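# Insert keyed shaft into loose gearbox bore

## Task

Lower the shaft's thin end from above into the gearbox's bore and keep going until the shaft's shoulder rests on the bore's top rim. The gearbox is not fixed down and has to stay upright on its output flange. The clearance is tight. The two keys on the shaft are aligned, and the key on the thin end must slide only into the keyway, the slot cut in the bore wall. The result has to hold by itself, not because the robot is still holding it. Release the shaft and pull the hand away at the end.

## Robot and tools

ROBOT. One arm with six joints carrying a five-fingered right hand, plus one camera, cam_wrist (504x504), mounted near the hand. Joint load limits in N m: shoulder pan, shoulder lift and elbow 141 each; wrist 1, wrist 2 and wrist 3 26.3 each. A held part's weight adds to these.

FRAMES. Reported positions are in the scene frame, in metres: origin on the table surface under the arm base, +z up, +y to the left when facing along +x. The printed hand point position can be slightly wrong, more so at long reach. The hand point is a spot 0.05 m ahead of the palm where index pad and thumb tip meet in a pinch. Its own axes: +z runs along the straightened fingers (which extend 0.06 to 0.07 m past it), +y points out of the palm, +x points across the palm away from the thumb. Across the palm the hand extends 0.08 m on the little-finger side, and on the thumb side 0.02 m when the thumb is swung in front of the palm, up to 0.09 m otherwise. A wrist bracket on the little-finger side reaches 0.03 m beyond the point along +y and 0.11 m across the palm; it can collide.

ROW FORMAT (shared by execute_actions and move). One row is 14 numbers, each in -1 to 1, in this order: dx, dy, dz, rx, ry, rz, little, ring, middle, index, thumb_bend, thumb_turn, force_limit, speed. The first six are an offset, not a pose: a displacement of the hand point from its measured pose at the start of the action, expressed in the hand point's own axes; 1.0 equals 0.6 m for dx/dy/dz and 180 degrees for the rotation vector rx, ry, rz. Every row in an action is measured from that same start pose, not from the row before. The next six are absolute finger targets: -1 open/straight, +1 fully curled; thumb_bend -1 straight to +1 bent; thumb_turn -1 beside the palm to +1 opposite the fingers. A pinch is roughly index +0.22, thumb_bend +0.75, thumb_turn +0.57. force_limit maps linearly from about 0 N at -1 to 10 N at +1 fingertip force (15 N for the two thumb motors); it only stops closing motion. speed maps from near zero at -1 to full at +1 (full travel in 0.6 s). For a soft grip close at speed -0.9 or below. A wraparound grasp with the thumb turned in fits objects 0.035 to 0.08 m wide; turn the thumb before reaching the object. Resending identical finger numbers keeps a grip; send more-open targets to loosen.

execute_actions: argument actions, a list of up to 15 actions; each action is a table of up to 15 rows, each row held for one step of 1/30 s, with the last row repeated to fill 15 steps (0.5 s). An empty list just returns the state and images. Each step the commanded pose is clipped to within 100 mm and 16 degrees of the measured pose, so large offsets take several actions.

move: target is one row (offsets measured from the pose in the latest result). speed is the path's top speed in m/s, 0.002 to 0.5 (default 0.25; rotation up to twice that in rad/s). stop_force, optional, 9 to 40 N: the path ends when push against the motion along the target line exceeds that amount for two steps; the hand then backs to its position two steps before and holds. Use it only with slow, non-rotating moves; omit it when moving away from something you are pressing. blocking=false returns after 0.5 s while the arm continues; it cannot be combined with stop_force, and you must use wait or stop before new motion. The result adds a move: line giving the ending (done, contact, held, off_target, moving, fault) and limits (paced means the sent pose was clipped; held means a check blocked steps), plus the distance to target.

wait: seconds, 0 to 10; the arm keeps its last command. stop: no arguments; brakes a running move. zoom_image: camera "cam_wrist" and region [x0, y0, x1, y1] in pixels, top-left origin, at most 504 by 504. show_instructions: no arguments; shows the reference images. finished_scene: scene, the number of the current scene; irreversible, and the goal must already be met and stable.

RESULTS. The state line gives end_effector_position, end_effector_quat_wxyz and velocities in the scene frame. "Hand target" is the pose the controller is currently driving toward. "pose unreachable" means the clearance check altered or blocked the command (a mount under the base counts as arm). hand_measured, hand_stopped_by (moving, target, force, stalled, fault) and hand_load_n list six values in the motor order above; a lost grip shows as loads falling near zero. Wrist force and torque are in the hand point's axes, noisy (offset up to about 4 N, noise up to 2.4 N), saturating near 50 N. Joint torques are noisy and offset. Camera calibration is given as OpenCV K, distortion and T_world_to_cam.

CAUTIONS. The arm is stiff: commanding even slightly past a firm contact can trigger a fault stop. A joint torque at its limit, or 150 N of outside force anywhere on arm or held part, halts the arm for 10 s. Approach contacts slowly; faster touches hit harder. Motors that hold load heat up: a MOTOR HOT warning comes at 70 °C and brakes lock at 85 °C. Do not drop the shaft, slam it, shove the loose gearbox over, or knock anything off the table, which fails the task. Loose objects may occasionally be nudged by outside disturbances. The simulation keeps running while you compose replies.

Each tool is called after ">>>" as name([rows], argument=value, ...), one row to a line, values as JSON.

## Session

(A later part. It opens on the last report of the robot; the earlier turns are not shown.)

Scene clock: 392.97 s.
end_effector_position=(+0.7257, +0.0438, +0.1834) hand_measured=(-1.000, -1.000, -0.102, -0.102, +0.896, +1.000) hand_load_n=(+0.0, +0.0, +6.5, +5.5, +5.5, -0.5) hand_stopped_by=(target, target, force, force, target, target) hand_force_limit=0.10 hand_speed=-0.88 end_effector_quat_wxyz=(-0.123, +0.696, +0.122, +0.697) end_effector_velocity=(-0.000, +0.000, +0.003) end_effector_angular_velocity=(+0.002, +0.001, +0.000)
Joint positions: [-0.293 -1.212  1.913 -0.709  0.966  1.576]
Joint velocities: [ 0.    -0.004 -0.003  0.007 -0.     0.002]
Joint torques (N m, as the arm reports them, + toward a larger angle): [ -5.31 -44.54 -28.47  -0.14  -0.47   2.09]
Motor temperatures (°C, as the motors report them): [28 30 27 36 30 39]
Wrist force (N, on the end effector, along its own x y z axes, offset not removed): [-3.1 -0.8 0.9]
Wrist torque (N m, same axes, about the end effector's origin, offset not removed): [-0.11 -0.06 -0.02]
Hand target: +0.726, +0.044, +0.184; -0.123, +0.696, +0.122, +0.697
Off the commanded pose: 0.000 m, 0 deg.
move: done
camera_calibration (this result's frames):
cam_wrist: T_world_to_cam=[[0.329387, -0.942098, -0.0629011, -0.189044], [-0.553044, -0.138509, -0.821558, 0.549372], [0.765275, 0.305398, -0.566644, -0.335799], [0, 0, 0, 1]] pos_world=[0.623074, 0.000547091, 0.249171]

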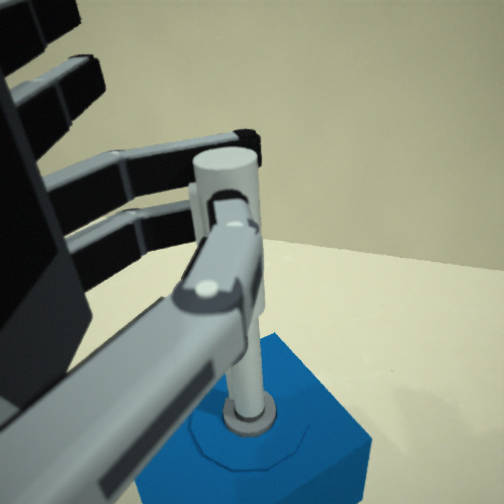

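>>> move(target=[0, -0.01363, -0.00218, -0.2333, 0, 0, -1, -1, 0.3, 0.3, 0.9, 1.0, 0.1, -0.88], speed=0.2)

>>> zoom_image(camera="cam_wrist", region=[200, 350, 300, 450])

Scene clock: 398.10 s.
end_effector_position=(+0.7217, +0.0507, +0.1835) hand_measured=(-1.000, -1.000, -0.102, -0.102, +0.896, +1.000) hand_load_n=(+0.0, +0.0, +6.5, +5.5, +5.5, -0.5) hand_stopped_by=(target, target, force, force, target, target) hand_force_limit=0.10 hand_speed=-0.88 end_effector_quat_wxyz=(+0.134, +0.694, -0.135, +0.695) end_effector_velocity=(+0.000, -0.000, +0.000) end_effector_angular_velocity=(+0.002, -0.000, -0.014)
Joint positions: [ 0.091 -1.055  1.662 -0.614  2.081  1.571]
Joint velocities: [ 0.005  0.006 -0.011  0.006  0.018  0.003]
Joint torques (N m, as the arm reports them, + toward a larger angle): [  9.09 -35.13 -29.44   0.01   2.23   2.32]
Motor temperatures (°C, as the motors report them): [28 30 27 36 30 39]
Wrist force (N, on the end effector, along its own x y z axes, offset not removed): [-4.1 -2.3 0.6]
Wrist torque (N m, same axes, about the end effector's origin, offset not removed): [-0.26 0.13 -0.20]
Hand target: +0.722, +0.051, +0.184; +0.135, +0.694, -0.136, +0.694
Off the commanded pose: 0.000 m, 0 deg.
move: done
camera_calibration (this result's frames):
cam_wrist: T_world_to_cam=[[-0.384003, -0.9212, -0.062705, 0.33259], [-0.504745, 0.266299, -0.821168, 0.492782], [0.773159, -0.283681, -0.567231, -0.310513], [0, 0, 0, 1]] pos_world=[0.616521, 0.0870677, 0.249379]

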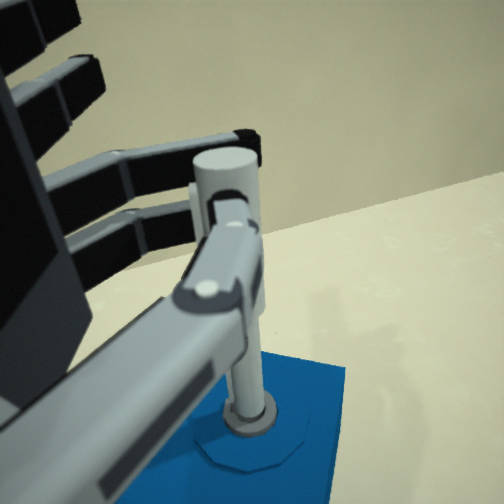

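Region (200, 350, 300, 450) of cam_wrist's 504x504 image, scaled by 5.040, with more detail than that image has.

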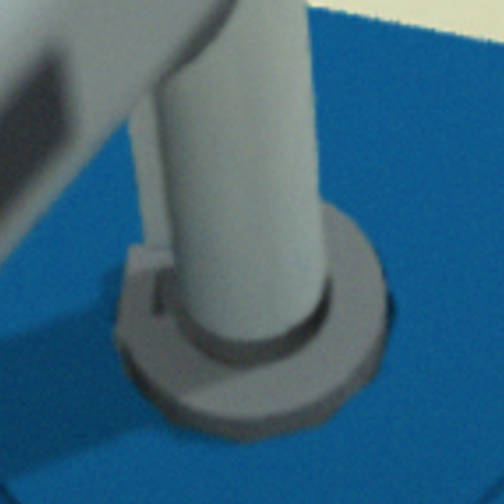

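>>> execute_actions(actions=[])

>>> zoom_image(camera="cam_wrist", region=[200, 350, 300, 450])

Scene clock: 399.97 s.
end_effector_position=(+0.7218, +0.0507, +0.1835) hand_measured=(-1.000, -1.000, -0.102, -0.102, +0.896, +1.000) hand_load_n=(+0.0, +0.0, +6.5, +5.5, +5.5, -0.5) hand_stopped_by=(target, target, force, force, target, target) hand_force_limit=0.10 hand_speed=-0.88 end_effector_quat_wxyz=(+0.135, +0.694, -0.136, +0.694) end_effector_velocity=(-0.000, -0.000, -0.000) end_effector_angular_velocity=(+0.002, +0.000, -0.000)
Joint positions: [ 0.092 -1.054  1.661 -0.613  2.084  1.572]
Joint velocities: [-0.     0.     0.     0.     0.     0.002]
Joint torques (N m, as the arm reports them, + toward a larger angle): [  7.41 -33.93 -30.05  -0.1    2.09   2.49]
Motor temperatures (°C, as the motors report them): [28 30 27 36 30 39]
Wrist force (N, on the end effector, along its own x y z axes, offset not removed): [-3.7 -1.8 1.0]
Wrist torque (N m, same axes, about the end effector's origin, offset not removed): [-0.26 0.09 -0.15]
Hand target: +0.722, +0.051, +0.184; +0.135, +0.694, -0.136, +0.694
Off the commanded pose: 0.000 m, 0 deg.
camera_calibration (this result's frames):
cam_wrist: T_world_to_cam=[[-0.385533, -0.920556, -0.06278, 0.33367], [-0.504377, 0.267232, -0.821091, 0.49249], [0.772637, -0.284893, -0.567334, -0.310092], [0, 0, 0, 1]] pos_world=[0.61663, 0.0872098, 0.249401]

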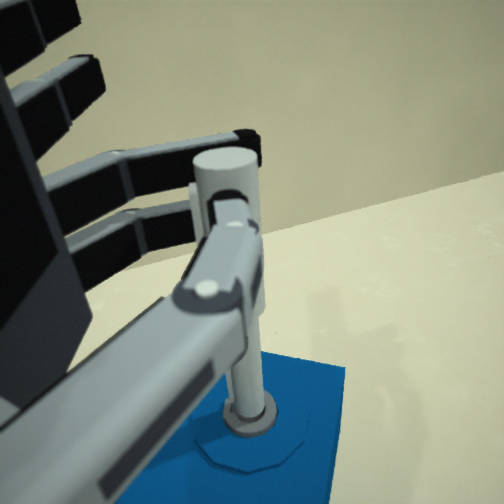

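Region (200, 350, 300, 450) of cam_wrist's 504x504 image, scaled by 5.040, with more detail than that image has.

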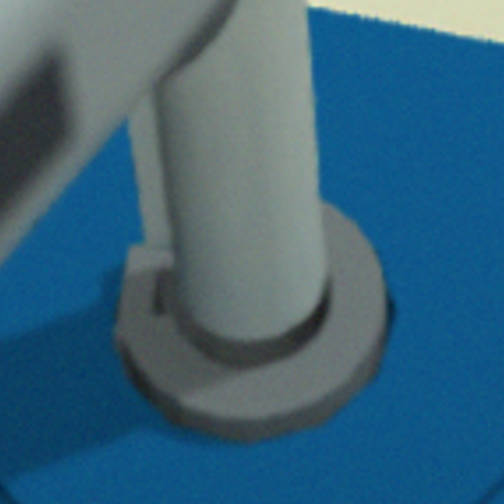

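>>> move(target=[-0.0125, -0.0001, -0.0007, -0.0167, 0, 0, -1, -1, 0.3, 0.3, 0.9, 1.0, 0.1, -0.88], speed=0.015, stop_force=9)

>>> zoom_image(camera="cam_wrist", region=[200, 350, 300, 450])

Scene clock: 413.37 s.
end_effector_position=(+0.7215, +0.0509, +0.1762) hand_measured=(-1.000, -1.000, -0.102, -0.102, +0.896, +1.000) hand_load_n=(+0.0, +0.0, +6.0, +6.0, +5.5, -0.5) hand_stopped_by=(target, target, force, force, target, target) hand_force_limit=0.10 hand_speed=-0.88 end_effector_quat_wxyz=(+0.153, +0.690, -0.153, +0.691) end_effector_velocity=(+0.000, +0.000, -0.001) end_effector_angular_velocity=(-0.000, -0.000, -0.007)
Joint positions: [ 0.11  -1.022  1.63  -0.614  2.153  1.571]
Joint velocities: [ 0.003  0.005 -0.006 -0.     0.01  -0.   ]
Joint torques (N m, as the arm reports them, + toward a larger angle): [  7.26 -32.11 -28.17  -2.68   2.11  -2.43]
Motor temperatures (°C, as the motors report them): [28 30 27 36 30 39]
Wrist force (N, on the end effector, along its own x y z axes, offset not removed): [0.3 -2.5 0.4]
Wrist torque (N m, same axes, about the end effector's origin, offset not removed): [-0.20 -0.01 0.02]
Hand target: +0.721, +0.051, +0.176; +0.153, +0.690, -0.154, +0.691
Off the commanded pose: 0.000 m, 0 deg.
move: done
camera_calibration (this result's frames):
cam_wrist: T_world_to_cam=[[-0.432453, -0.899464, -0.0628422, 0.36607], [-0.489863, 0.29289, -0.821127, 0.474517], [0.75698, -0.324315, -0.567275, -0.300645], [0, 0, 0, 1]] pos_world=[0.618339, 0.0927821, 0.242095]

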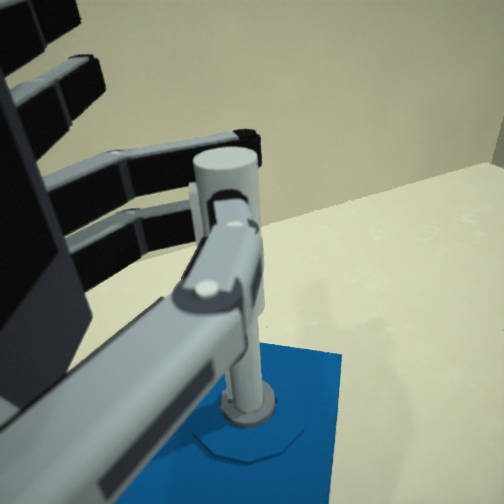

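Region (200, 350, 300, 450) of cam_wrist's 504x504 image, scaled by 5.040, with more detail than that image has.

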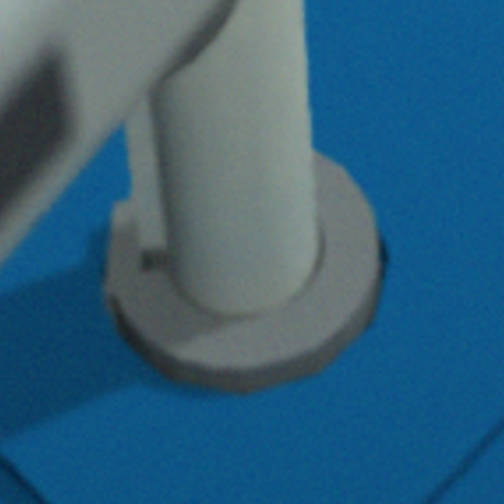

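>>> move(target=[-0.0067, -0.0007, 0, 0, 0, 0, -1, -1, 0.3, 0.3, 0.9, 1.0, 0.1, -0.88], speed=0.003, stop_force=9)

>>> zoom_image(camera="cam_wrist", region=[200, 350, 300, 450])

Scene clock: 420.40 s.
end_effector_position=(+0.7216, +0.0510, +0.1748) hand_measured=(-1.000, -1.000, -0.102, -0.102, +0.896, +1.000) hand_load_n=(+0.0, +0.0, +6.5, +6.0, +5.5, -1.5) hand_stopped_by=(target, target, force, force, target, target) hand_force_limit=0.10 hand_speed=-0.88 end_effector_quat_wxyz=(+0.153, +0.690, -0.154, +0.691) end_effector_velocity=(-0.000, -0.000, +0.001) end_effector_angular_velocity=(+0.001, -0.001, +0.000)
Joint positions: [ 0.11  -1.019  1.63  -0.618  2.154  1.571]
Joint velocities: [-0.    -0.002 -0.     0.002 -0.     0.001]
Joint torques (N m, as the arm reports them, + toward a larger angle): [  5.26 -42.27 -12.76   2.6   -1.68  -1.39]
Motor temperatures (°C, as the motors report them): [28 30 27 36 30 39]
Wrist force (N, on the end effector, along its own x y z axes, offset not removed): [11.8 -3.5 0.8]
Wrist torque (N m, same axes, about the end effector's origin, offset not removed): [-0.27 0.24 0.00]
Hand target: +0.722, +0.051, +0.175; +0.153, +0.690, -0.154, +0.691
Off the commanded pose: 0.003 m, 0 deg.
move: contact
camera_calibration (this result's frames):
cam_wrist: T_world_to_cam=[[-0.43308, -0.899151, -0.0629968, 0.366591], [-0.489433, 0.293276, -0.821246, 0.473062], [0.756899, -0.324833, -0.567086, -0.301414], [0, 0, 0, 1]] pos_world=[0.618436, 0.0929735, 0.240666]

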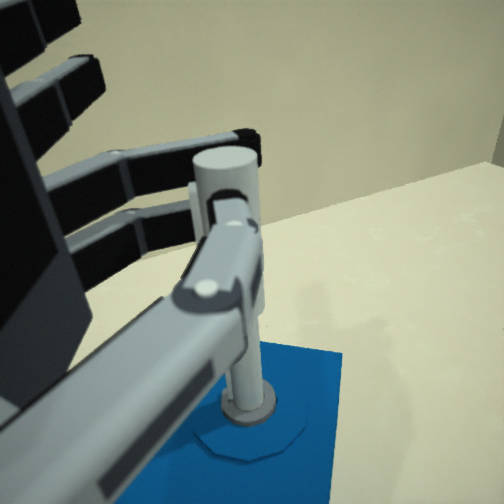

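Region (200, 350, 300, 450) of cam_wrist's 504x504 image, scaled by 5.040, with more detail than that image has.

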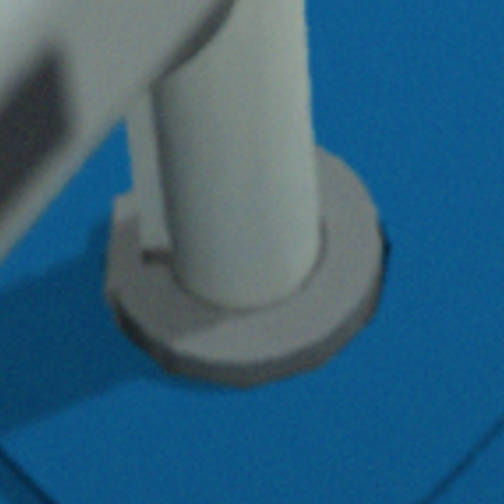

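>>> move(target=[0.0012, 0.0003, 0.0004, 0.0139, 0, 0, -1, -1, 0.3, 0.3, 0.9, 1.0, 0.1, -0.88], speed=0.03)

>>> move(target=[-0.0067, 0, 0, 0, 0, 0, -1, -1, 0.3, 0.3, 0.9, 1.0, 0.1, -0.88], speed=0.003, stop_force=9)

>>> zoom_image(camera="cam_wrist", region=[200, 350, 300, 450])

Scene clock: 426.77 s.
end_effector_position=(+0.7217, +0.0508, +0.1755) hand_measured=(-1.000, -1.000, -0.102, -0.102, +0.896, +1.000) hand_load_n=(+0.0, +0.0, +6.0, +6.0, +5.5, +0.0) hand_stopped_by=(target, target, force, force, target, target) hand_force_limit=0.10 hand_speed=-0.88 end_effector_quat_wxyz=(+0.138, +0.693, -0.139, +0.694) end_effector_velocity=(-0.000, -0.000, +0.001) end_effector_angular_velocity=(-0.000, -0.001, +0.014)
Joint positions: [ 0.096 -1.038  1.661 -0.629  2.098  1.572]
Joint velocities: [-0.005 -0.008  0.011 -0.005 -0.019 -0.   ]
Joint torques (N m, as the arm reports them, + toward a larger angle): [ -5.63 -50.53 -12.73  -3.46  -1.98   2.48]
Motor temperatures (°C, as the motors report them): [28 30 27 36 30 39]
Wrist force (N, on the end effector, along its own x y z axes, offset not removed): [-4.0 -2.3 0.4]
Wrist torque (N m, same axes, about the end effector's origin, offset not removed): [-0.31 0.18 -0.14]
Hand target: +0.722, +0.051, +0.176; +0.138, +0.693, -0.139, +0.694
Off the commanded pose: 0.000 m, 0 deg.
move: done
camera_calibration (this result's frames):
cam_wrist: T_world_to_cam=[[-0.395018, -0.916513, -0.0629656, 0.339877], [-0.501319, 0.272489, -0.821236, 0.483366], [0.769831, -0.292837, -0.567103, -0.312155], [0, 0, 0, 1]] pos_world=[0.616885, 0.0883794, 0.241335]

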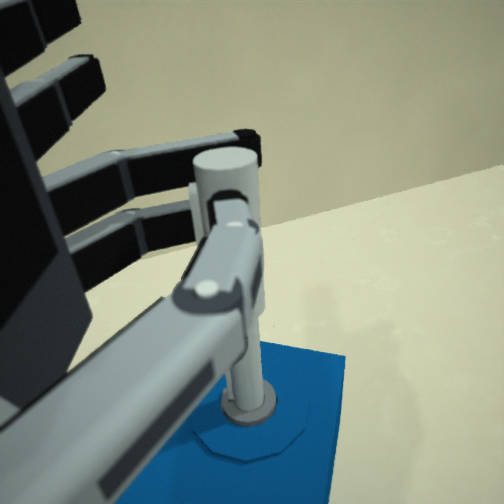

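Scene clock: 427.90 s.
end_effector_position=(+0.7217, +0.0508, +0.1733) hand_measured=(-1.000, -1.000, -0.102, -0.102, +0.896, +1.000) hand_load_n=(+0.0, +0.0, +6.5, +6.0, +5.0, -1.5) hand_stopped_by=(target, target, force, force, target, target) hand_force_limit=0.10 hand_speed=-0.88 end_effector_quat_wxyz=(+0.138, +0.693, -0.139, +0.694) end_effector_velocity=(-0.001, -0.000, +0.000) end_effector_angular_velocity=(-0.000, +0.002, -0.001)
Joint positions: [ 0.096 -1.035  1.663 -0.634  2.098  1.572]
Joint velocities: [ 0.    -0.001  0.     0.003  0.001  0.   ]
Joint torques (N m, as the arm reports them, + toward a larger angle): [  7.79 -44.4  -12.45   2.66   2.02   2.6 ]
Motor temperatures (°C, as the motors report them): [28 30 27 36 30 39]
Wrist force (N, on the end effector, along its own x y z axes, offset not removed): [9.4 -2.3 0.8]
Wrist torque (N m, same axes, about the end effector's origin, offset not removed): [-0.24 0.05 -0.02]
Hand target: +0.722, +0.051, +0.173; +0.138, +0.693, -0.139, +0.694
Off the commanded pose: 0.002 m, 0 deg.
move: contact
camera_calibration (this result's frames):
cam_wrist: T_world_to_cam=[[-0.39499, -0.916511, -0.0631704, 0.339789], [-0.500999, 0.272532, -0.821417, 0.48139], [0.770054, -0.292803, -0.566819, -0.313657], [0, 0, 0, 1]] pos_world=[0.616922, 0.0883864, 0.2391]

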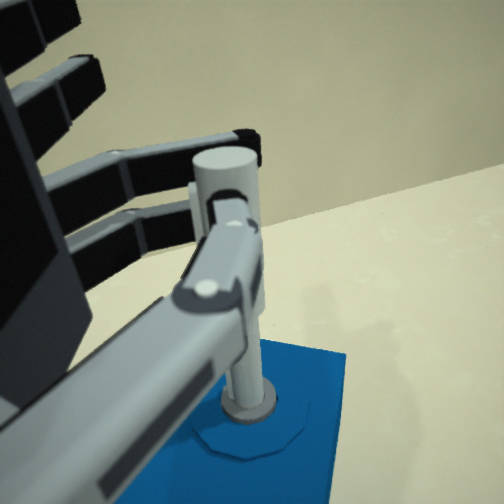

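Region (200, 350, 300, 450) of cam_wrist's 504x504 image, scaled by 5.040, with more detail than that image has.

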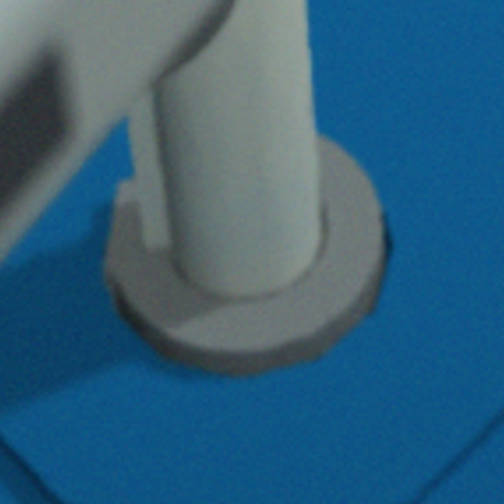

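>>> wait(seconds=0)

>>> wait(seconds=0.1)

>>> wait(seconds=0.1)

Scene clock: 436.53 s.
end_effector_position=(+0.7217, +0.0508, +0.1735) hand_measured=(-1.000, -1.000, -0.102, -0.102, +0.896, +1.000) hand_load_n=(+0.0, +0.0, +6.5, +6.0, +5.0, -1.0) hand_stopped_by=(target, target, force, force, target, target) hand_force_limit=0.10 hand_speed=-0.88 end_effector_quat_wxyz=(+0.138, +0.693, -0.139, +0.694) end_effector_velocity=(+0.000, -0.000, +0.000) end_effector_angular_velocity=(-0.001, +0.000, -0.000)
Joint positions: [ 0.096 -1.036  1.662 -0.633  2.098  1.572]
Joint velocities: [-0.     0.001 -0.001  0.001  0.    -0.001]
Joint torques (N m, as the arm reports them, + toward a larger angle): [  4.47 -46.15 -26.22  -1.8    1.98   1.66]
Motor temperatures (°C, as the motors report them): [28 30 27 36 30 39]
Wrist force (N, on the end effector, along its own x y z axes, offset not removed): [2.3 -0.9 0.8]
Wrist torque (N m, same axes, about the end effector's origin, offset not removed): [-0.12 0.37 -0.11]
Hand target: +0.722, +0.051, +0.173; +0.138, +0.693, -0.139, +0.694
Off the commanded pose: 0.002 m, 0 deg.
camera_calibration (this result's frames):
cam_wrist: T_world_to_cam=[[-0.394999, -0.916512, -0.0630927, 0.339788], [-0.501123, 0.272516, -0.821347, 0.481623], [0.769968, -0.292814, -0.566929, -0.313454], [0, 0, 0, 1]] pos_world=[0.616918, 0.0883859, 0.239312]

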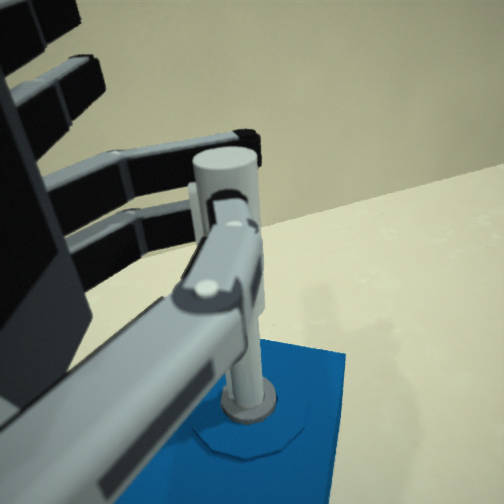

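Scene clock: 436.63 s.
end_effector_position=(+0.7217, +0.0508, +0.1735) hand_measured=(-1.000, -1.000, -0.102, -0.102, +0.896, +1.000) hand_load_n=(+0.0, +0.0, +6.5, +6.0, +5.0, -1.0) hand_stopped_by=(target, target, force, force, target, target) hand_force_limit=0.10 hand_speed=-0.88 end_effector_quat_wxyz=(+0.138, +0.693, -0.139, +0.694) end_effector_velocity=(-0.000, +0.000, -0.001) end_effector_angular_velocity=(+0.001, -0.000, +0.000)
Joint positions: [ 0.096 -1.036  1.662 -0.633  2.098  1.572]
Joint velocities: [ 0.     0.001  0.001 -0.001 -0.     0.002]
Joint torques (N m, as the arm reports them, + toward a larger angle): [  4.41 -46.02 -25.56  -2.03   2.11   1.59]
Motor temperatures (°C, as the motors report them): [28 30 27 36 30 39]
Wrist force (N, on the end effector, along its own x y z axes, offset not removed): [3.8 -1.8 0.9]
Wrist torque (N m, same axes, about the end effector's origin, offset not removed): [-0.17 0.06 -0.02]
Hand target: +0.722, +0.051, +0.173; +0.138, +0.693, -0.139, +0.694
Off the commanded pose: 0.002 m, 0 deg.
wait: 0.10 s; no rest
camera_calibration (this result's frames):
cam_wrist: T_world_to_cam=[[-0.394999, -0.916512, -0.0630928, 0.339788], [-0.501123, 0.272516, -0.821347, 0.481623], [0.769969, -0.292814, -0.566929, -0.313454], [0, 0, 0, 1]] pos_world=[0.616918, 0.0883859, 0.239312]

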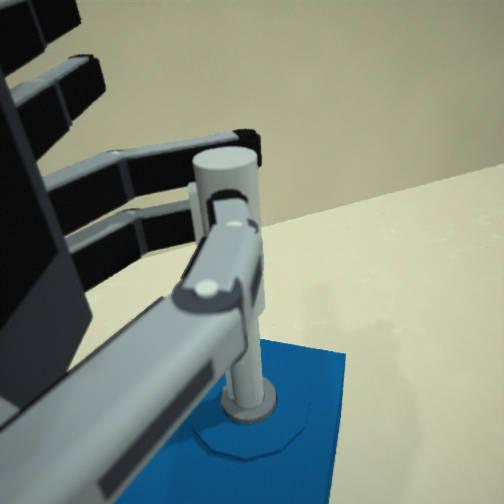

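Scene clock: 436.73 s.
end_effector_position=(+0.7217, +0.0508, +0.1735) hand_measured=(-1.000, -1.000, -0.102, -0.102, +0.896, +1.000) hand_load_n=(+0.0, +0.0, +6.5, +6.0, +5.0, -1.0) hand_stopped_by=(target, target, force, force, target, target) hand_force_limit=0.10 hand_speed=-0.88 end_effector_quat_wxyz=(+0.138, +0.693, -0.139, +0.694) end_effector_velocity=(+0.000, +0.000, +0.000) end_effector_angular_velocity=(+0.000, -0.001, +0.000)
Joint positions: [ 0.096 -1.036  1.662 -0.633  2.098  1.572]
Joint velocities: [ 0.     0.    -0.    -0.001 -0.     0.   ]
Joint torques (N m, as the arm reports them, + toward a larger angle): [  4.64 -47.04 -25.58  -2.13   2.04   1.46]
Motor temperatures (°C, as the motors report them): [28 30 27 36 30 39]
Wrist force (N, on the end effector, along its own x y z axes, offset not removed): [3.1 -2.5 1.6]
Wrist torque (N m, same axes, about the end effector's origin, offset not removed): [-0.36 0.19 -0.11]
Hand target: +0.722, +0.051, +0.173; +0.138, +0.693, -0.139, +0.694
Off the commanded pose: 0.002 m, 0 deg.
wait: 0.10 s; no rest
camera_calibration (this result's frames):
cam_wrist: T_world_to_cam=[[-0.394999, -0.916512, -0.0630927, 0.339788], [-0.501123, 0.272516, -0.821347, 0.481623], [0.769968, -0.292814, -0.566929, -0.313454], [0, 0, 0, 1]] pos_world=[0.616918, 0.0883859, 0.239312]

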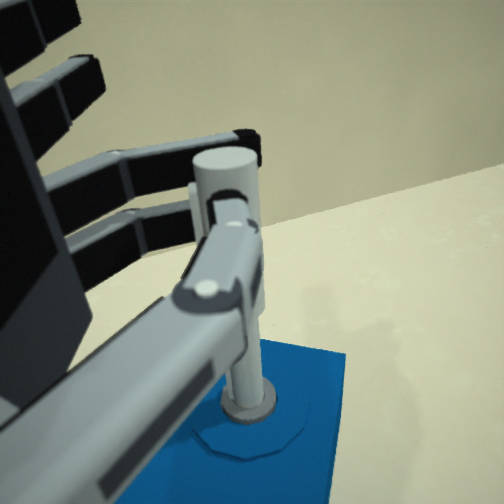

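>>> move(target=[0.0002, -0.00087, -0.0005, -0.0167, 0, 0, -1, -1, 0.3, 0.3, 0.9, 1.0, 0.1, -0.88], speed=0.025)

>>> zoom_image(camera="cam_wrist", region=[200, 350, 300, 450])

Scene clock: 444.70 s.
end_effector_position=(+0.7216, +0.0514, +0.1736) hand_measured=(-1.000, -1.000, -0.102, -0.102, +0.896, +1.000) hand_load_n=(+0.0, +0.0, +5.5, +5.5, +8.5, -0.5) hand_stopped_by=(target, target, force, force, target, target) hand_force_limit=0.10 hand_speed=-0.88 end_effector_quat_wxyz=(+0.156, +0.689, -0.157, +0.690) end_effector_velocity=(+0.000, +0.000, -0.001) end_effector_angular_velocity=(-0.001, +0.001, -0.012)
Joint positions: [ 0.114 -1.013  1.624 -0.617  2.167  1.571]
Joint velocities: [ 0.004  0.007 -0.01   0.004  0.017 -0.001]
Joint torques (N m, as the arm reports them, + toward a larger angle): [  7.54 -32.91 -26.84   1.2    2.42  -2.44]
Motor temperatures (°C, as the motors report them): [28 30 27 36 30 39]
Wrist force (N, on the end effector, along its own x y z axes, offset not removed): [0.0 -3.9 -1.4]
Wrist torque (N m, same axes, about the end effector's origin, offset not removed): [-0.04 0.37 -0.22]
Hand target: +0.722, +0.051, +0.174; +0.156, +0.689, -0.157, +0.690
Off the commanded pose: 0.000 m, 0 deg.
move: done
camera_calibration (this result's frames):
cam_wrist: T_world_to_cam=[[-0.441169, -0.895202, -0.0631124, 0.372517], [-0.486603, 0.29771, -0.821332, 0.469777], [0.754047, -0.331636, -0.566948, -0.299665], [0, 0, 0, 1]] pos_world=[0.6189, 0.0942407, 0.239459]

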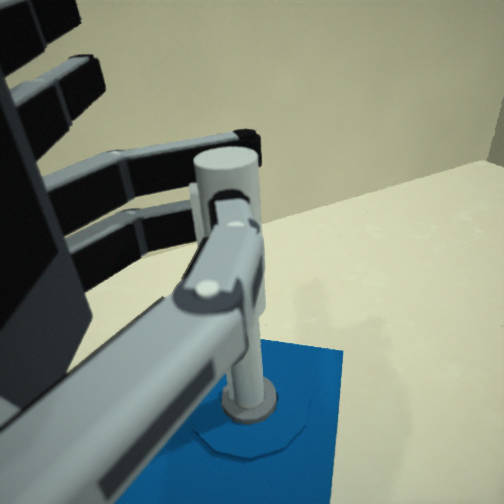

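Region (200, 350, 300, 450) of cam_wrist's 504x504 image, scaled by 5.040, with more detail than that image has.

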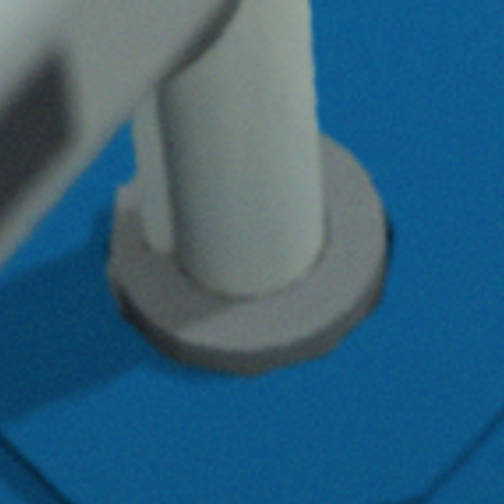

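>>> move(target=[0.0002, 0.0008, 0.00046, 0.0153, 0, 0, -1, -1, 0.3, 0.3, 0.9, 1.0, 0.1, -0.88], speed=0.025)

>>> wait(seconds=0.2)

>>> zoom_image(camera="cam_wrist", region=[200, 350, 300, 450])

Scene clock: 448.73 s.
end_effector_position=(+0.7217, +0.0508, +0.1737) hand_measured=(-1.000, -1.000, -0.102, -0.102, +0.896, +1.000) hand_load_n=(+0.0, +0.0, +6.5, +6.0, +4.0, -0.5) hand_stopped_by=(target, target, force, force, target, target) hand_force_limit=0.10 hand_speed=-0.88 end_effector_quat_wxyz=(+0.140, +0.692, -0.141, +0.694) end_effector_velocity=(+0.000, -0.000, +0.001) end_effector_angular_velocity=(+0.000, -0.001, +0.012)
Joint positions: [ 0.097 -1.034  1.659 -0.632  2.104  1.572]
Joint velocities: [-0.005 -0.006  0.008 -0.003 -0.017 -0.   ]
Joint torques (N m, as the arm reports them, + toward a larger angle): [ -5.48 -50.9  -10.45  -3.75  -2.08   2.53]
Motor temperatures (°C, as the motors report them): [28 30 27 36 30 39]
Wrist force (N, on the end effector, along its own x y z axes, offset not removed): [-2.8 -2.3 1.4]
Wrist torque (N m, same axes, about the end effector's origin, offset not removed): [-0.43 0.02 -0.17]
Hand target: +0.722, +0.051, +0.174; +0.139, +0.693, -0.140, +0.694
Off the commanded pose: 0.000 m, 0 deg.
move: done
camera_calibration (this result's frames):
cam_wrist: T_world_to_cam=[[-0.398993, -0.914782, -0.0630705, 0.342617], [-0.499966, 0.274693, -0.821327, 0.480815], [0.76866, -0.296171, -0.566961, -0.312157], [0, 0, 0, 1]] pos_world=[0.617036, 0.0888918, 0.239534]

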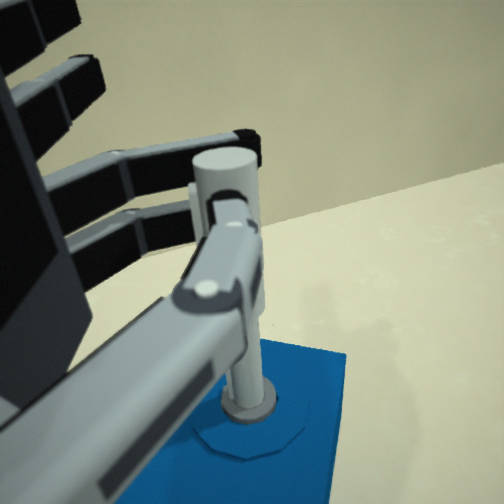

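Scene clock: 448.93 s.
end_effector_position=(+0.7217, +0.0508, +0.1737) hand_measured=(-1.000, -1.000, -0.102, -0.102, +0.896, +1.000) hand_load_n=(+0.0, +0.0, +6.5, +6.0, +4.0, -0.5) hand_stopped_by=(target, target, force, force, target, target) hand_force_limit=0.10 hand_speed=-0.88 end_effector_quat_wxyz=(+0.139, +0.693, -0.140, +0.694) end_effector_velocity=(+0.000, +0.000, +0.000) end_effector_angular_velocity=(-0.001, -0.000, +0.003)
Joint positions: [ 0.097 -1.035  1.66  -0.632  2.102  1.572]
Joint velocities: [-0.001 -0.001  0.002 -0.001 -0.004 -0.001]
Joint torques (N m, as the arm reports them, + toward a larger angle): [ -5.7  -51.1  -12.4   -3.75  -2.44   2.57]
Motor temperatures (°C, as the motors report them): [28 30 27 36 30 39]
Wrist force (N, on the end effector, along its own x y z axes, offset not removed): [-3.5 -1.9 1.2]
Wrist torque (N m, same axes, about the end effector's origin, offset not removed): [-0.34 0.17 -0.14]
Hand target: +0.722, +0.051, +0.174; +0.139, +0.693, -0.140, +0.694
Off the commanded pose: 0.000 m, 0 deg.
wait: 0.20 s; at rest by 0.17 s
camera_calibration (this result's frames):
cam_wrist: T_world_to_cam=[[-0.397902, -0.915257, -0.0630828, 0.341846], [-0.500266, 0.274097, -0.821343, 0.481077], [0.769031, -0.295256, -0.566935, -0.31248], [0, 0, 0, 1]] pos_world=[0.616994, 0.0887531, 0.239538]

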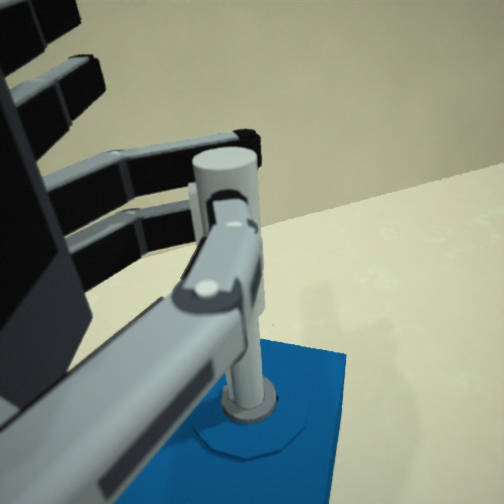

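Region (200, 350, 300, 450) of cam_wrist's 504x504 image, scaled by 5.040, with more detail than that image has.

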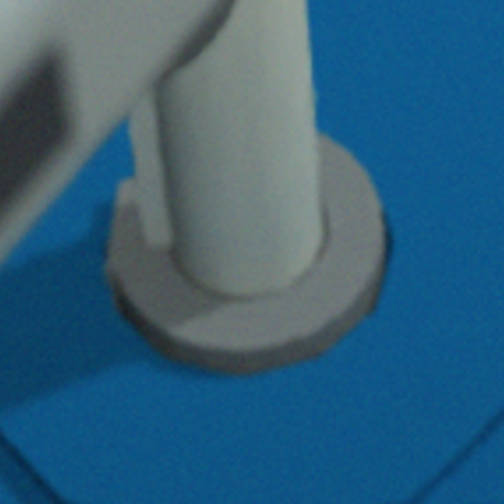

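>>> move(target=[0, -0.0024, -0.00123, -0.0056, 0.0022, -0.0044, -1, -1, 0.3, 0.3, 0.9, 1.0, 0.1, -0.88], speed=0.015)

>>> wait(seconds=0.2)

Scene clock: 467.53 s.
end_effector_position=(+0.7216, +0.0524, +0.1737) hand_measured=(-1.000, -1.000, -0.102, -0.102, +0.896, +1.000) hand_load_n=(+0.0, +0.0, +6.0, +6.0, +5.0, -0.5) hand_stopped_by=(target, target, force, force, target, target) hand_force_limit=0.10 hand_speed=-0.88 end_effector_quat_wxyz=(+0.150, +0.690, -0.141, +0.694) end_effector_velocity=(+0.000, +0.000, -0.000) end_effector_angular_velocity=(-0.005, -0.000, -0.006)
Joint positions: [ 0.106 -1.024  1.65  -0.64   2.128  1.554]
Joint velocities: [ 0.003  0.004 -0.004 -0.003  0.008 -0.006]
Joint torques (N m, as the arm reports them, + toward a larger angle): [  9.53 -36.25 -28.15  -3.05   1.9   -2.48]
Motor temperatures (°C, as the motors report them): [28 30 27 36 30 39]
Wrist force (N, on the end effector, along its own x y z axes, offset not removed): [-1.9 0.1 1.0]
Wrist torque (N m, same axes, about the end effector's origin, offset not removed): [-0.17 0.11 -0.07]
Hand target: +0.722, +0.052, +0.174; +0.151, +0.690, -0.141, +0.694
Off the commanded pose: 0.000 m, 0 deg.
move: done
camera_calibration (this result's frames):
cam_wrist: T_world_to_cam=[[-0.413319, -0.909216, -0.0499406, 0.351736], [-0.494857, 0.270318, -0.82586, 0.477694], [0.764385, -0.316631, -0.561659, -0.308377], [0, 0, 0, 1]] pos_world=[0.617488, 0.0930329, 0.238871]

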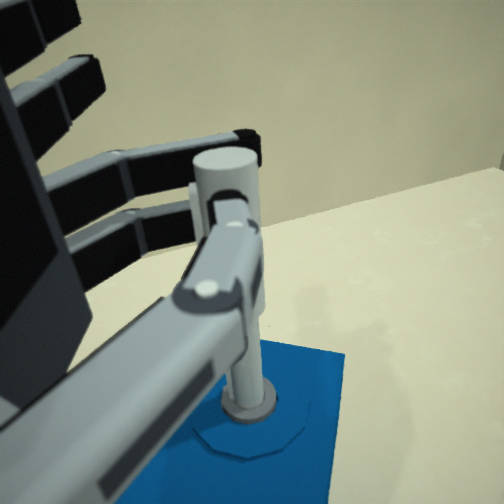

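Scene clock: 467.73 s.
end_effector_position=(+0.7216, +0.0524, +0.1737) hand_measured=(-1.000, -1.000, -0.102, -0.102, +0.896, +1.000) hand_load_n=(+0.0, +0.0, +6.0, +6.0, +5.5, -0.5) hand_stopped_by=(target, target, force, force, target, target) hand_force_limit=0.10 hand_speed=-0.88 end_effector_quat_wxyz=(+0.151, +0.690, -0.141, +0.694) end_effector_velocity=(+0.000, +0.000, +0.001) end_effector_angular_velocity=(+0.001, -0.003, -0.002)
Joint positions: [ 0.107 -1.024  1.65  -0.641  2.129  1.553]
Joint velocities: [ 0.001  0.    -0.001 -0.002  0.002  0.   ]
Joint torques (N m, as the arm reports them, + toward a larger angle): [  8.6  -33.48 -27.98  -3.37   1.64  -2.62]
Motor temperatures (°C, as the motors report them): [28 30 27 36 30 39]
Wrist force (N, on the end effector, along its own x y z axes, offset not removed): [-0.9 -0.9 1.1]
Wrist torque (N m, same axes, about the end effector's origin, offset not removed): [-0.33 -0.04 -0.07]
Hand target: +0.722, +0.052, +0.174; +0.151, +0.690, -0.141, +0.694
Off the commanded pose: 0.000 m, 0 deg.
wait: 0.20 s; at rest by 0.17 s
camera_calibration (this result's frames):
cam_wrist: T_world_to_cam=[[-0.413808, -0.909016, -0.0495217, 0.352054], [-0.494682, 0.270191, -0.826006, 0.477585], [0.764234, -0.31731, -0.561481, -0.308246], [0, 0, 0, 1]] pos_world=[0.617507, 0.093174, 0.238848]

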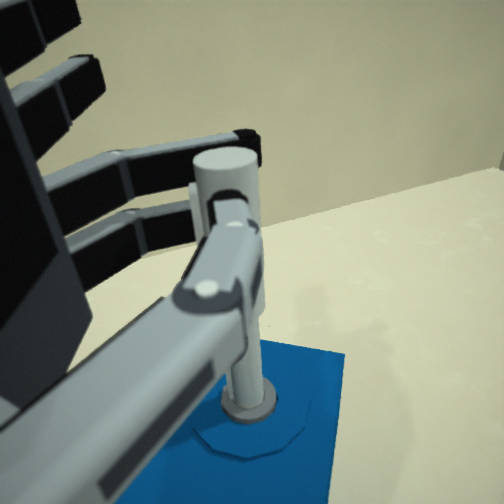

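>>> move(target=[-0.0067, -0.00009, -0.00005, 0, 0, 0, -1, -1, 0.3, 0.3, 0.9, 1.0, 0.1, -0.88], speed=0.003, stop_force=9)

>>> zoom_image(camera="cam_wrist", region=[200, 350, 300, 450])

Scene clock: 472.07 s.
end_effector_position=(+0.7217, +0.0524, +0.1731) hand_measured=(-1.000, -1.000, -0.102, -0.102, +0.896, +1.000) hand_load_n=(+0.0, +0.0, +6.0, +5.5, +6.0, -2.5) hand_stopped_by=(target, target, force, force, target, target) hand_force_limit=0.10 hand_speed=-0.88 end_effector_quat_wxyz=(+0.151, +0.690, -0.141, +0.694) end_effector_velocity=(-0.000, -0.000, +0.002) end_effector_angular_velocity=(-0.000, +0.000, +0.000)
Joint positions: [ 0.107 -1.023  1.65  -0.643  2.129  1.553]
Joint velocities: [-0.    -0.003 -0.001  0.004 -0.    -0.   ]
Joint torques (N m, as the arm reports them, + toward a larger angle): [  8.13 -42.79 -15.48   2.67   0.8   -1.34]
Motor temperatures (°C, as the motors report them): [28 30 27 36 30 39]
Wrist force (N, on the end effector, along its own x y z axes, offset not removed): [10.3 0.1 1.4]
Wrist torque (N m, same axes, about the end effector's origin, offset not removed): [-0.23 0.29 -0.07]
Hand target: +0.722, +0.052, +0.173; +0.151, +0.690, -0.141, +0.694
Off the commanded pose: 0.003 m, 0 deg.
move: contact
camera_calibration (this result's frames):
cam_wrist: T_world_to_cam=[[-0.413886, -0.90897, -0.0497176, 0.35218], [-0.494209, 0.270226, -0.826278, 0.476784], [0.764497, -0.317415, -0.561063, -0.308949], [0, 0, 0, 1]] pos_world=[0.617584, 0.0932167, 0.238126]

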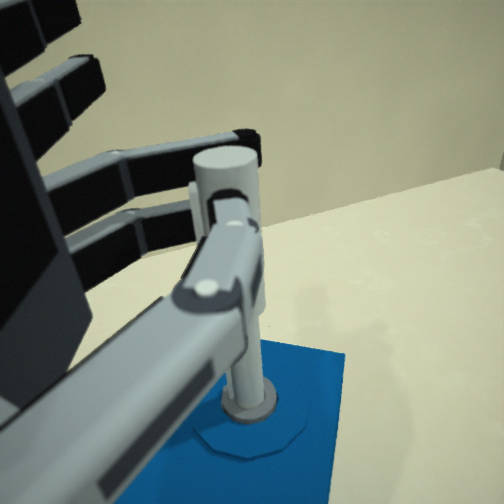

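Region (200, 350, 300, 450) of cam_wrist's 504x504 image, scaled by 5.040, with more detail than that image has.

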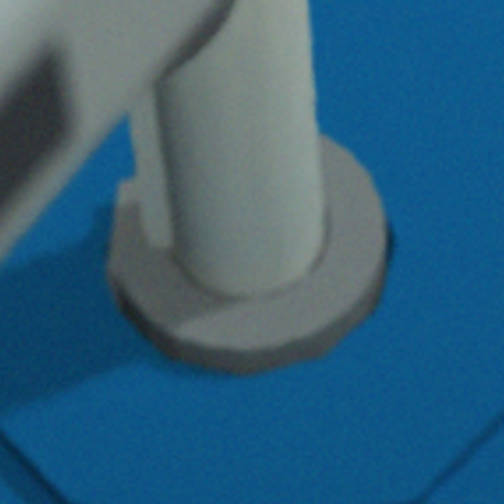

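>>> move(target=[0.001, 0.00132, 0.0004, 0, -0.00083, 0.0028, -1, -1, 0.3, 0.3, 0.9, 1.0, 0.1, -0.88], speed=0.01)

>>> wait(seconds=0.2)

>>> move(target=[-0.0067, -0.00004, -0.00003, 0, 0, 0, -1, -1, 0.3, 0.3, 0.9, 1.0, 0.1, -0.88], speed=0.003, stop_force=9)

Scene clock: 499.70 s.
end_effector_position=(+0.7216, +0.0517, +0.1736) hand_measured=(-1.000, -1.000, -0.102, -0.102, +0.896, +1.000) hand_load_n=(+0.0, +0.0, +6.0, +5.5, +5.5, -1.0) hand_stopped_by=(target, target, force, force, target, target) hand_force_limit=0.10 hand_speed=-0.88 end_effector_quat_wxyz=(+0.148, +0.690, -0.144, +0.694) end_effector_velocity=(-0.000, -0.001, -0.000) end_effector_angular_velocity=(+0.003, +0.000, -0.000)
Joint positions: [ 0.105 -1.025  1.65  -0.637  2.128  1.563]
Joint velocities: [-0.001 -0.    -0.     0.003 -0.001  0.004]
Joint torques (N m, as the arm reports them, + toward a larger angle): [ -5.83 -50.42 -29.54   0.09  -2.17   2.43]
Motor temperatures (°C, as the motors report them): [28 30 27 36 30 39]
Wrist force (N, on the end effector, along its own x y z axes, offset not removed): [-2.6 -1.9 0.7]
Wrist torque (N m, same axes, about the end effector's origin, offset not removed): [-0.31 -0.11 -0.13]
Hand target: +0.722, +0.052, +0.174; +0.147, +0.690, -0.144, +0.694
Off the commanded pose: 0.000 m, 0 deg.
move: done
camera_calibration (this result's frames):
cam_wrist: T_world_to_cam=[[-0.413786, -0.908529, -0.0579336, 0.352803], [-0.493345, 0.277265, -0.82446, 0.476103], [0.765109, -0.312569, -0.562946, -0.309153], [0, 0, 0, 1]] pos_world=[0.617404, 0.0918928, 0.238931]

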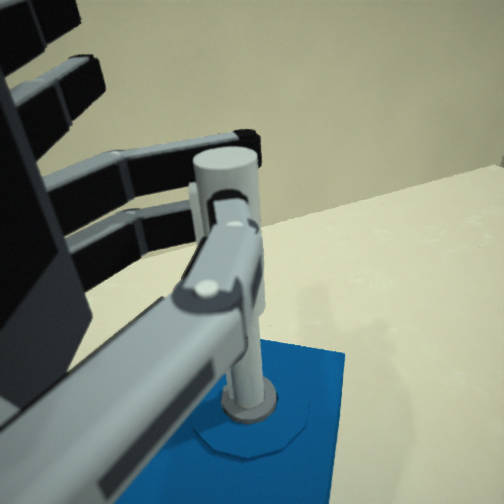

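Scene clock: 499.90 s.
end_effector_position=(+0.7216, +0.0516, +0.1737) hand_measured=(-1.000, -1.000, -0.102, -0.102, +0.896, +1.000) hand_load_n=(+0.0, +0.0, +6.0, +5.5, +5.5, -1.0) hand_stopped_by=(target, target, force, force, target, target) hand_force_limit=0.10 hand_speed=-0.88 end_effector_quat_wxyz=(+0.147, +0.690, -0.144, +0.694) end_effector_velocity=(+0.001, -0.000, +0.001) end_effector_angular_velocity=(+0.002, -0.004, -0.001)
Joint positions: [ 0.105 -1.026  1.649 -0.636  2.127  1.564]
Joint velocities: [-0.    -0.    -0.001 -0.001  0.     0.002]
Joint torques (N m, as the arm reports them, + toward a larger angle): [ -4.69 -52.17 -29.29  -0.05  -2.33   2.69]
Motor temperatures (°C, as the motors report them): [28 30 27 36 30 39]
Wrist force (N, on the end effector, along its own x y z axes, offset not removed): [-2.9 -2.6 0.6]
Wrist torque (N m, same axes, about the end effector's origin, offset not removed): [-0.36 -0.10 -0.14]
Hand target: +0.722, +0.052, +0.174; +0.147, +0.690, -0.144, +0.694
Off the commanded pose: 0.000 m, 0 deg.
wait: 0.20 s; at rest by 0.17 s
camera_calibration (this result's frames):
cam_wrist: T_world_to_cam=[[-0.413782, -0.908502, -0.0583767, 0.35284], [-0.493272, 0.277635, -0.82438, 0.476056], [0.765158, -0.312318, -0.563019, -0.309184], [0, 0, 0, 1]] pos_world=[0.617399, 0.0918226, 0.238972]

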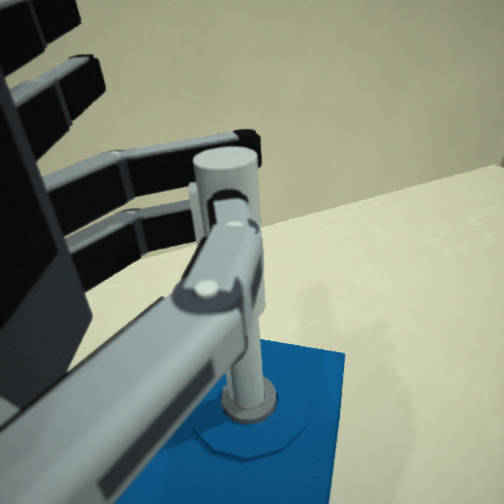

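Scene clock: 501.50 s.
end_effector_position=(+0.7216, +0.0516, +0.1700) hand_measured=(-1.000, -1.000, -0.102, -0.102, +0.896, +1.000) hand_load_n=(+0.0, +0.0, +7.0, +5.5, +3.0, -2.5) hand_stopped_by=(target, target, force, force, target, target) hand_force_limit=0.10 hand_speed=-0.88 end_effector_quat_wxyz=(+0.147, +0.690, -0.144, +0.694) end_effector_velocity=(-0.000, -0.000, +0.000) end_effector_angular_velocity=(-0.002, +0.001, -0.001)
Joint positions: [ 0.105 -1.02   1.652 -0.645  2.127  1.564]
Joint velocities: [ 0.    -0.001  0.     0.001  0.001 -0.002]
Joint torques (N m, as the arm reports them, + toward a larger angle): [ -0.86 -43.01 -13.93   1.86  -1.28  -1.73]
Motor temperatures (°C, as the motors report them): [28 30 27 36 30 39]
Wrist force (N, on the end effector, along its own x y z axes, offset not removed): [7.0 0.8 0.7]
Wrist torque (N m, same axes, about the end effector's origin, offset not removed): [-0.11 0.26 -0.02]
Hand target: +0.722, +0.052, +0.170; +0.147, +0.690, -0.144, +0.694
Off the commanded pose: 0.000 m, 0 deg.
move: contact
camera_calibration (this result's frames):
cam_wrist: T_world_to_cam=[[-0.413771, -0.9085, -0.0584959, 0.352658], [-0.493114, 0.277671, -0.824462, 0.472972], [0.765266, -0.312293, -0.562886, -0.311365], [0, 0, 0, 1]] pos_world=[0.617426, 0.0918225, 0.235314]

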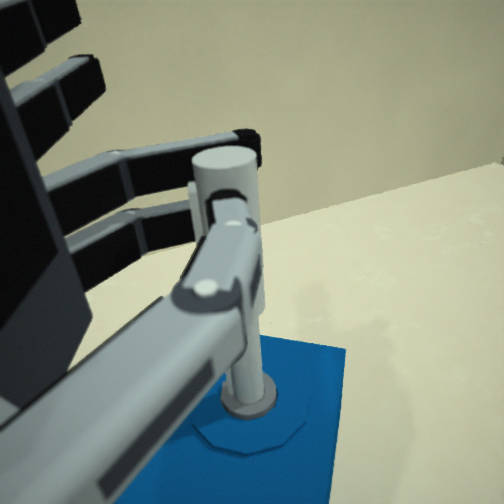

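>>> move(target=[0.0004, -0.00043, -0.00025, -0.0083, 0, 0, -1, -1, 0.3, 0.3, 0.9, 1.0, 0.1, -0.88], speed=0.02)

>>> wait(seconds=0.2)

>>> wait(seconds=0.1)

Scene clock: 504.60 s.
end_effector_position=(+0.7216, +0.0519, +0.1703) hand_measured=(-1.000, -1.000, -0.102, -0.102, +0.896, +1.000) hand_load_n=(+0.0, +0.0, +6.0, +6.0, +5.5, -1.0) hand_stopped_by=(target, target, force, force, target, target) hand_force_limit=0.10 hand_speed=-0.88 end_effector_quat_wxyz=(+0.156, +0.688, -0.153, +0.692) end_effector_velocity=(-0.000, -0.000, +0.000) end_effector_angular_velocity=(-0.001, -0.000, -0.011)
Joint positions: [ 0.113 -1.01   1.633 -0.637  2.161  1.563]
Joint velocities: [ 0.003  0.004 -0.008  0.003  0.014 -0.001]
Joint torques (N m, as the arm reports them, + toward a larger angle): [  9.8  -36.19 -27.04   0.13   1.76  -2.55]
Motor temperatures (°C, as the motors report them): [28 30 27 36 30 39]
Wrist force (N, on the end effector, along its own x y z axes, offset not removed): [-2.6 -1.9 0.2]
Wrist torque (N m, same axes, about the end effector's origin, offset not removed): [-0.29 -0.05 -0.11]
Hand target: +0.722, +0.052, +0.170; +0.156, +0.688, -0.153, +0.692
Off the commanded pose: 0.000 m, 0 deg.
move: done
camera_calibration (this result's frames):
cam_wrist: T_world_to_cam=[[-0.436234, -0.897922, -0.058626, 0.368592], [-0.48594, 0.289915, -0.824507, 0.467274], [0.757339, -0.331189, -0.562807, -0.304426], [0, 0, 0, 1]] pos_world=[0.618413, 0.094674, 0.235547]

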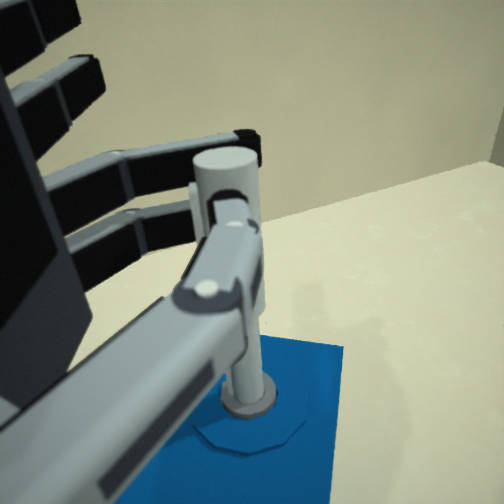

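Scene clock: 504.80 s.
end_effector_position=(+0.7216, +0.0519, +0.1703) hand_measured=(-1.000, -1.000, -0.102, -0.102, +0.896, +1.000) hand_load_n=(+0.0, +0.0, +6.0, +5.5, +5.5, -1.0) hand_stopped_by=(target, target, force, force, target, target) hand_force_limit=0.10 hand_speed=-0.88 end_effector_quat_wxyz=(+0.156, +0.688, -0.153, +0.692) end_effector_velocity=(-0.000, -0.000, -0.001) end_effector_angular_velocity=(+0.000, +0.001, -0.002)
Joint positions: [ 0.114 -1.009  1.633 -0.636  2.162  1.563]
Joint velocities: [ 0.001  0.002 -0.001  0.001  0.003  0.   ]
Joint torques (N m, as the arm reports them, + toward a larger angle): [  7.97 -34.71 -30.62   0.13   1.88  -2.54]
Motor temperatures (°C, as the motors report them): [28 30 27 36 30 39]
Wrist force (N, on the end effector, along its own x y z axes, offset not removed): [-3.7 -1.7 0.6]
Wrist torque (N m, same axes, about the end effector's origin, offset not removed): [-0.23 0.08 -0.11]
Hand target: +0.722, +0.052, +0.170; +0.156, +0.688, -0.153, +0.692
Off the commanded pose: 0.000 m, 0 deg.
wait: 0.20 s; at rest by 0.17 s
camera_calibration (this result's frames):
cam_wrist: T_world_to_cam=[[-0.437105, -0.897497, -0.0586417, 0.369212], [-0.485645, 0.290395, -0.824512, 0.467045], [0.757026, -0.331919, -0.562798, -0.304159], [0, 0, 0, 1]] pos_world=[0.618458, 0.0947828, 0.235555]

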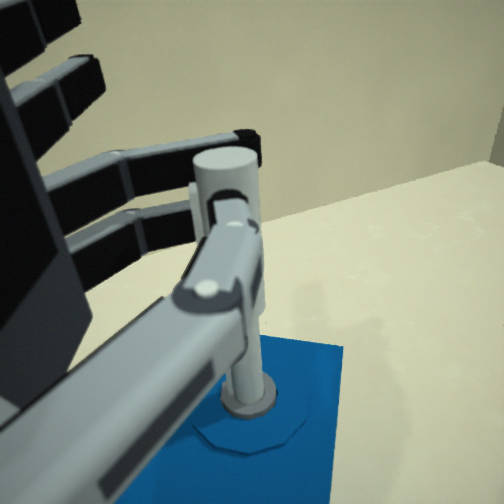

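Scene clock: 504.90 s.
end_effector_position=(+0.7216, +0.0519, +0.1703) hand_measured=(-1.000, -1.000, -0.102, -0.102, +0.896, +1.000) hand_load_n=(+0.0, +0.0, +6.0, +5.5, +5.5, -1.0) hand_stopped_by=(target, target, force, force, target, target) hand_force_limit=0.10 hand_speed=-0.88 end_effector_quat_wxyz=(+0.156, +0.688, -0.153, +0.692) end_effector_velocity=(-0.000, +0.000, -0.002) end_effector_angular_velocity=(-0.000, +0.003, -0.000)
Joint positions: [ 0.114 -1.009  1.632 -0.636  2.162  1.563]
Joint velocities: [0.    0.001 0.    0.001 0.001 0.   ]
Joint torques (N m, as the arm reports them, + toward a larger angle): [  7.81 -35.43 -30.27   0.12   2.24  -2.6 ]
Motor temperatures (°C, as the motors report them): [28 30 27 36 30 39]
Wrist force (N, on the end effector, along its own x y z axes, offset not removed): [-3.1 -2.0 -0.4]
Wrist torque (N m, same axes, about the end effector's origin, offset not removed): [-0.18 0.00 -0.08]
Hand target: +0.722, +0.052, +0.170; +0.156, +0.688, -0.153, +0.692
Off the commanded pose: 0.000 m, 0 deg.
wait: 0.10 s; no rest
camera_calibration (this result's frames):
cam_wrist: T_world_to_cam=[[-0.437215, -0.897443, -0.058644, 0.36929], [-0.485608, 0.290456, -0.824512, 0.467016], [0.756986, -0.332011, -0.562797, -0.304125], [0, 0, 0, 1]] pos_world=[0.618464, 0.0947966, 0.235556]

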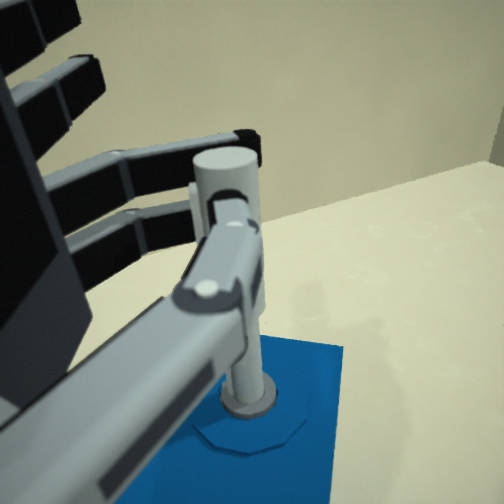

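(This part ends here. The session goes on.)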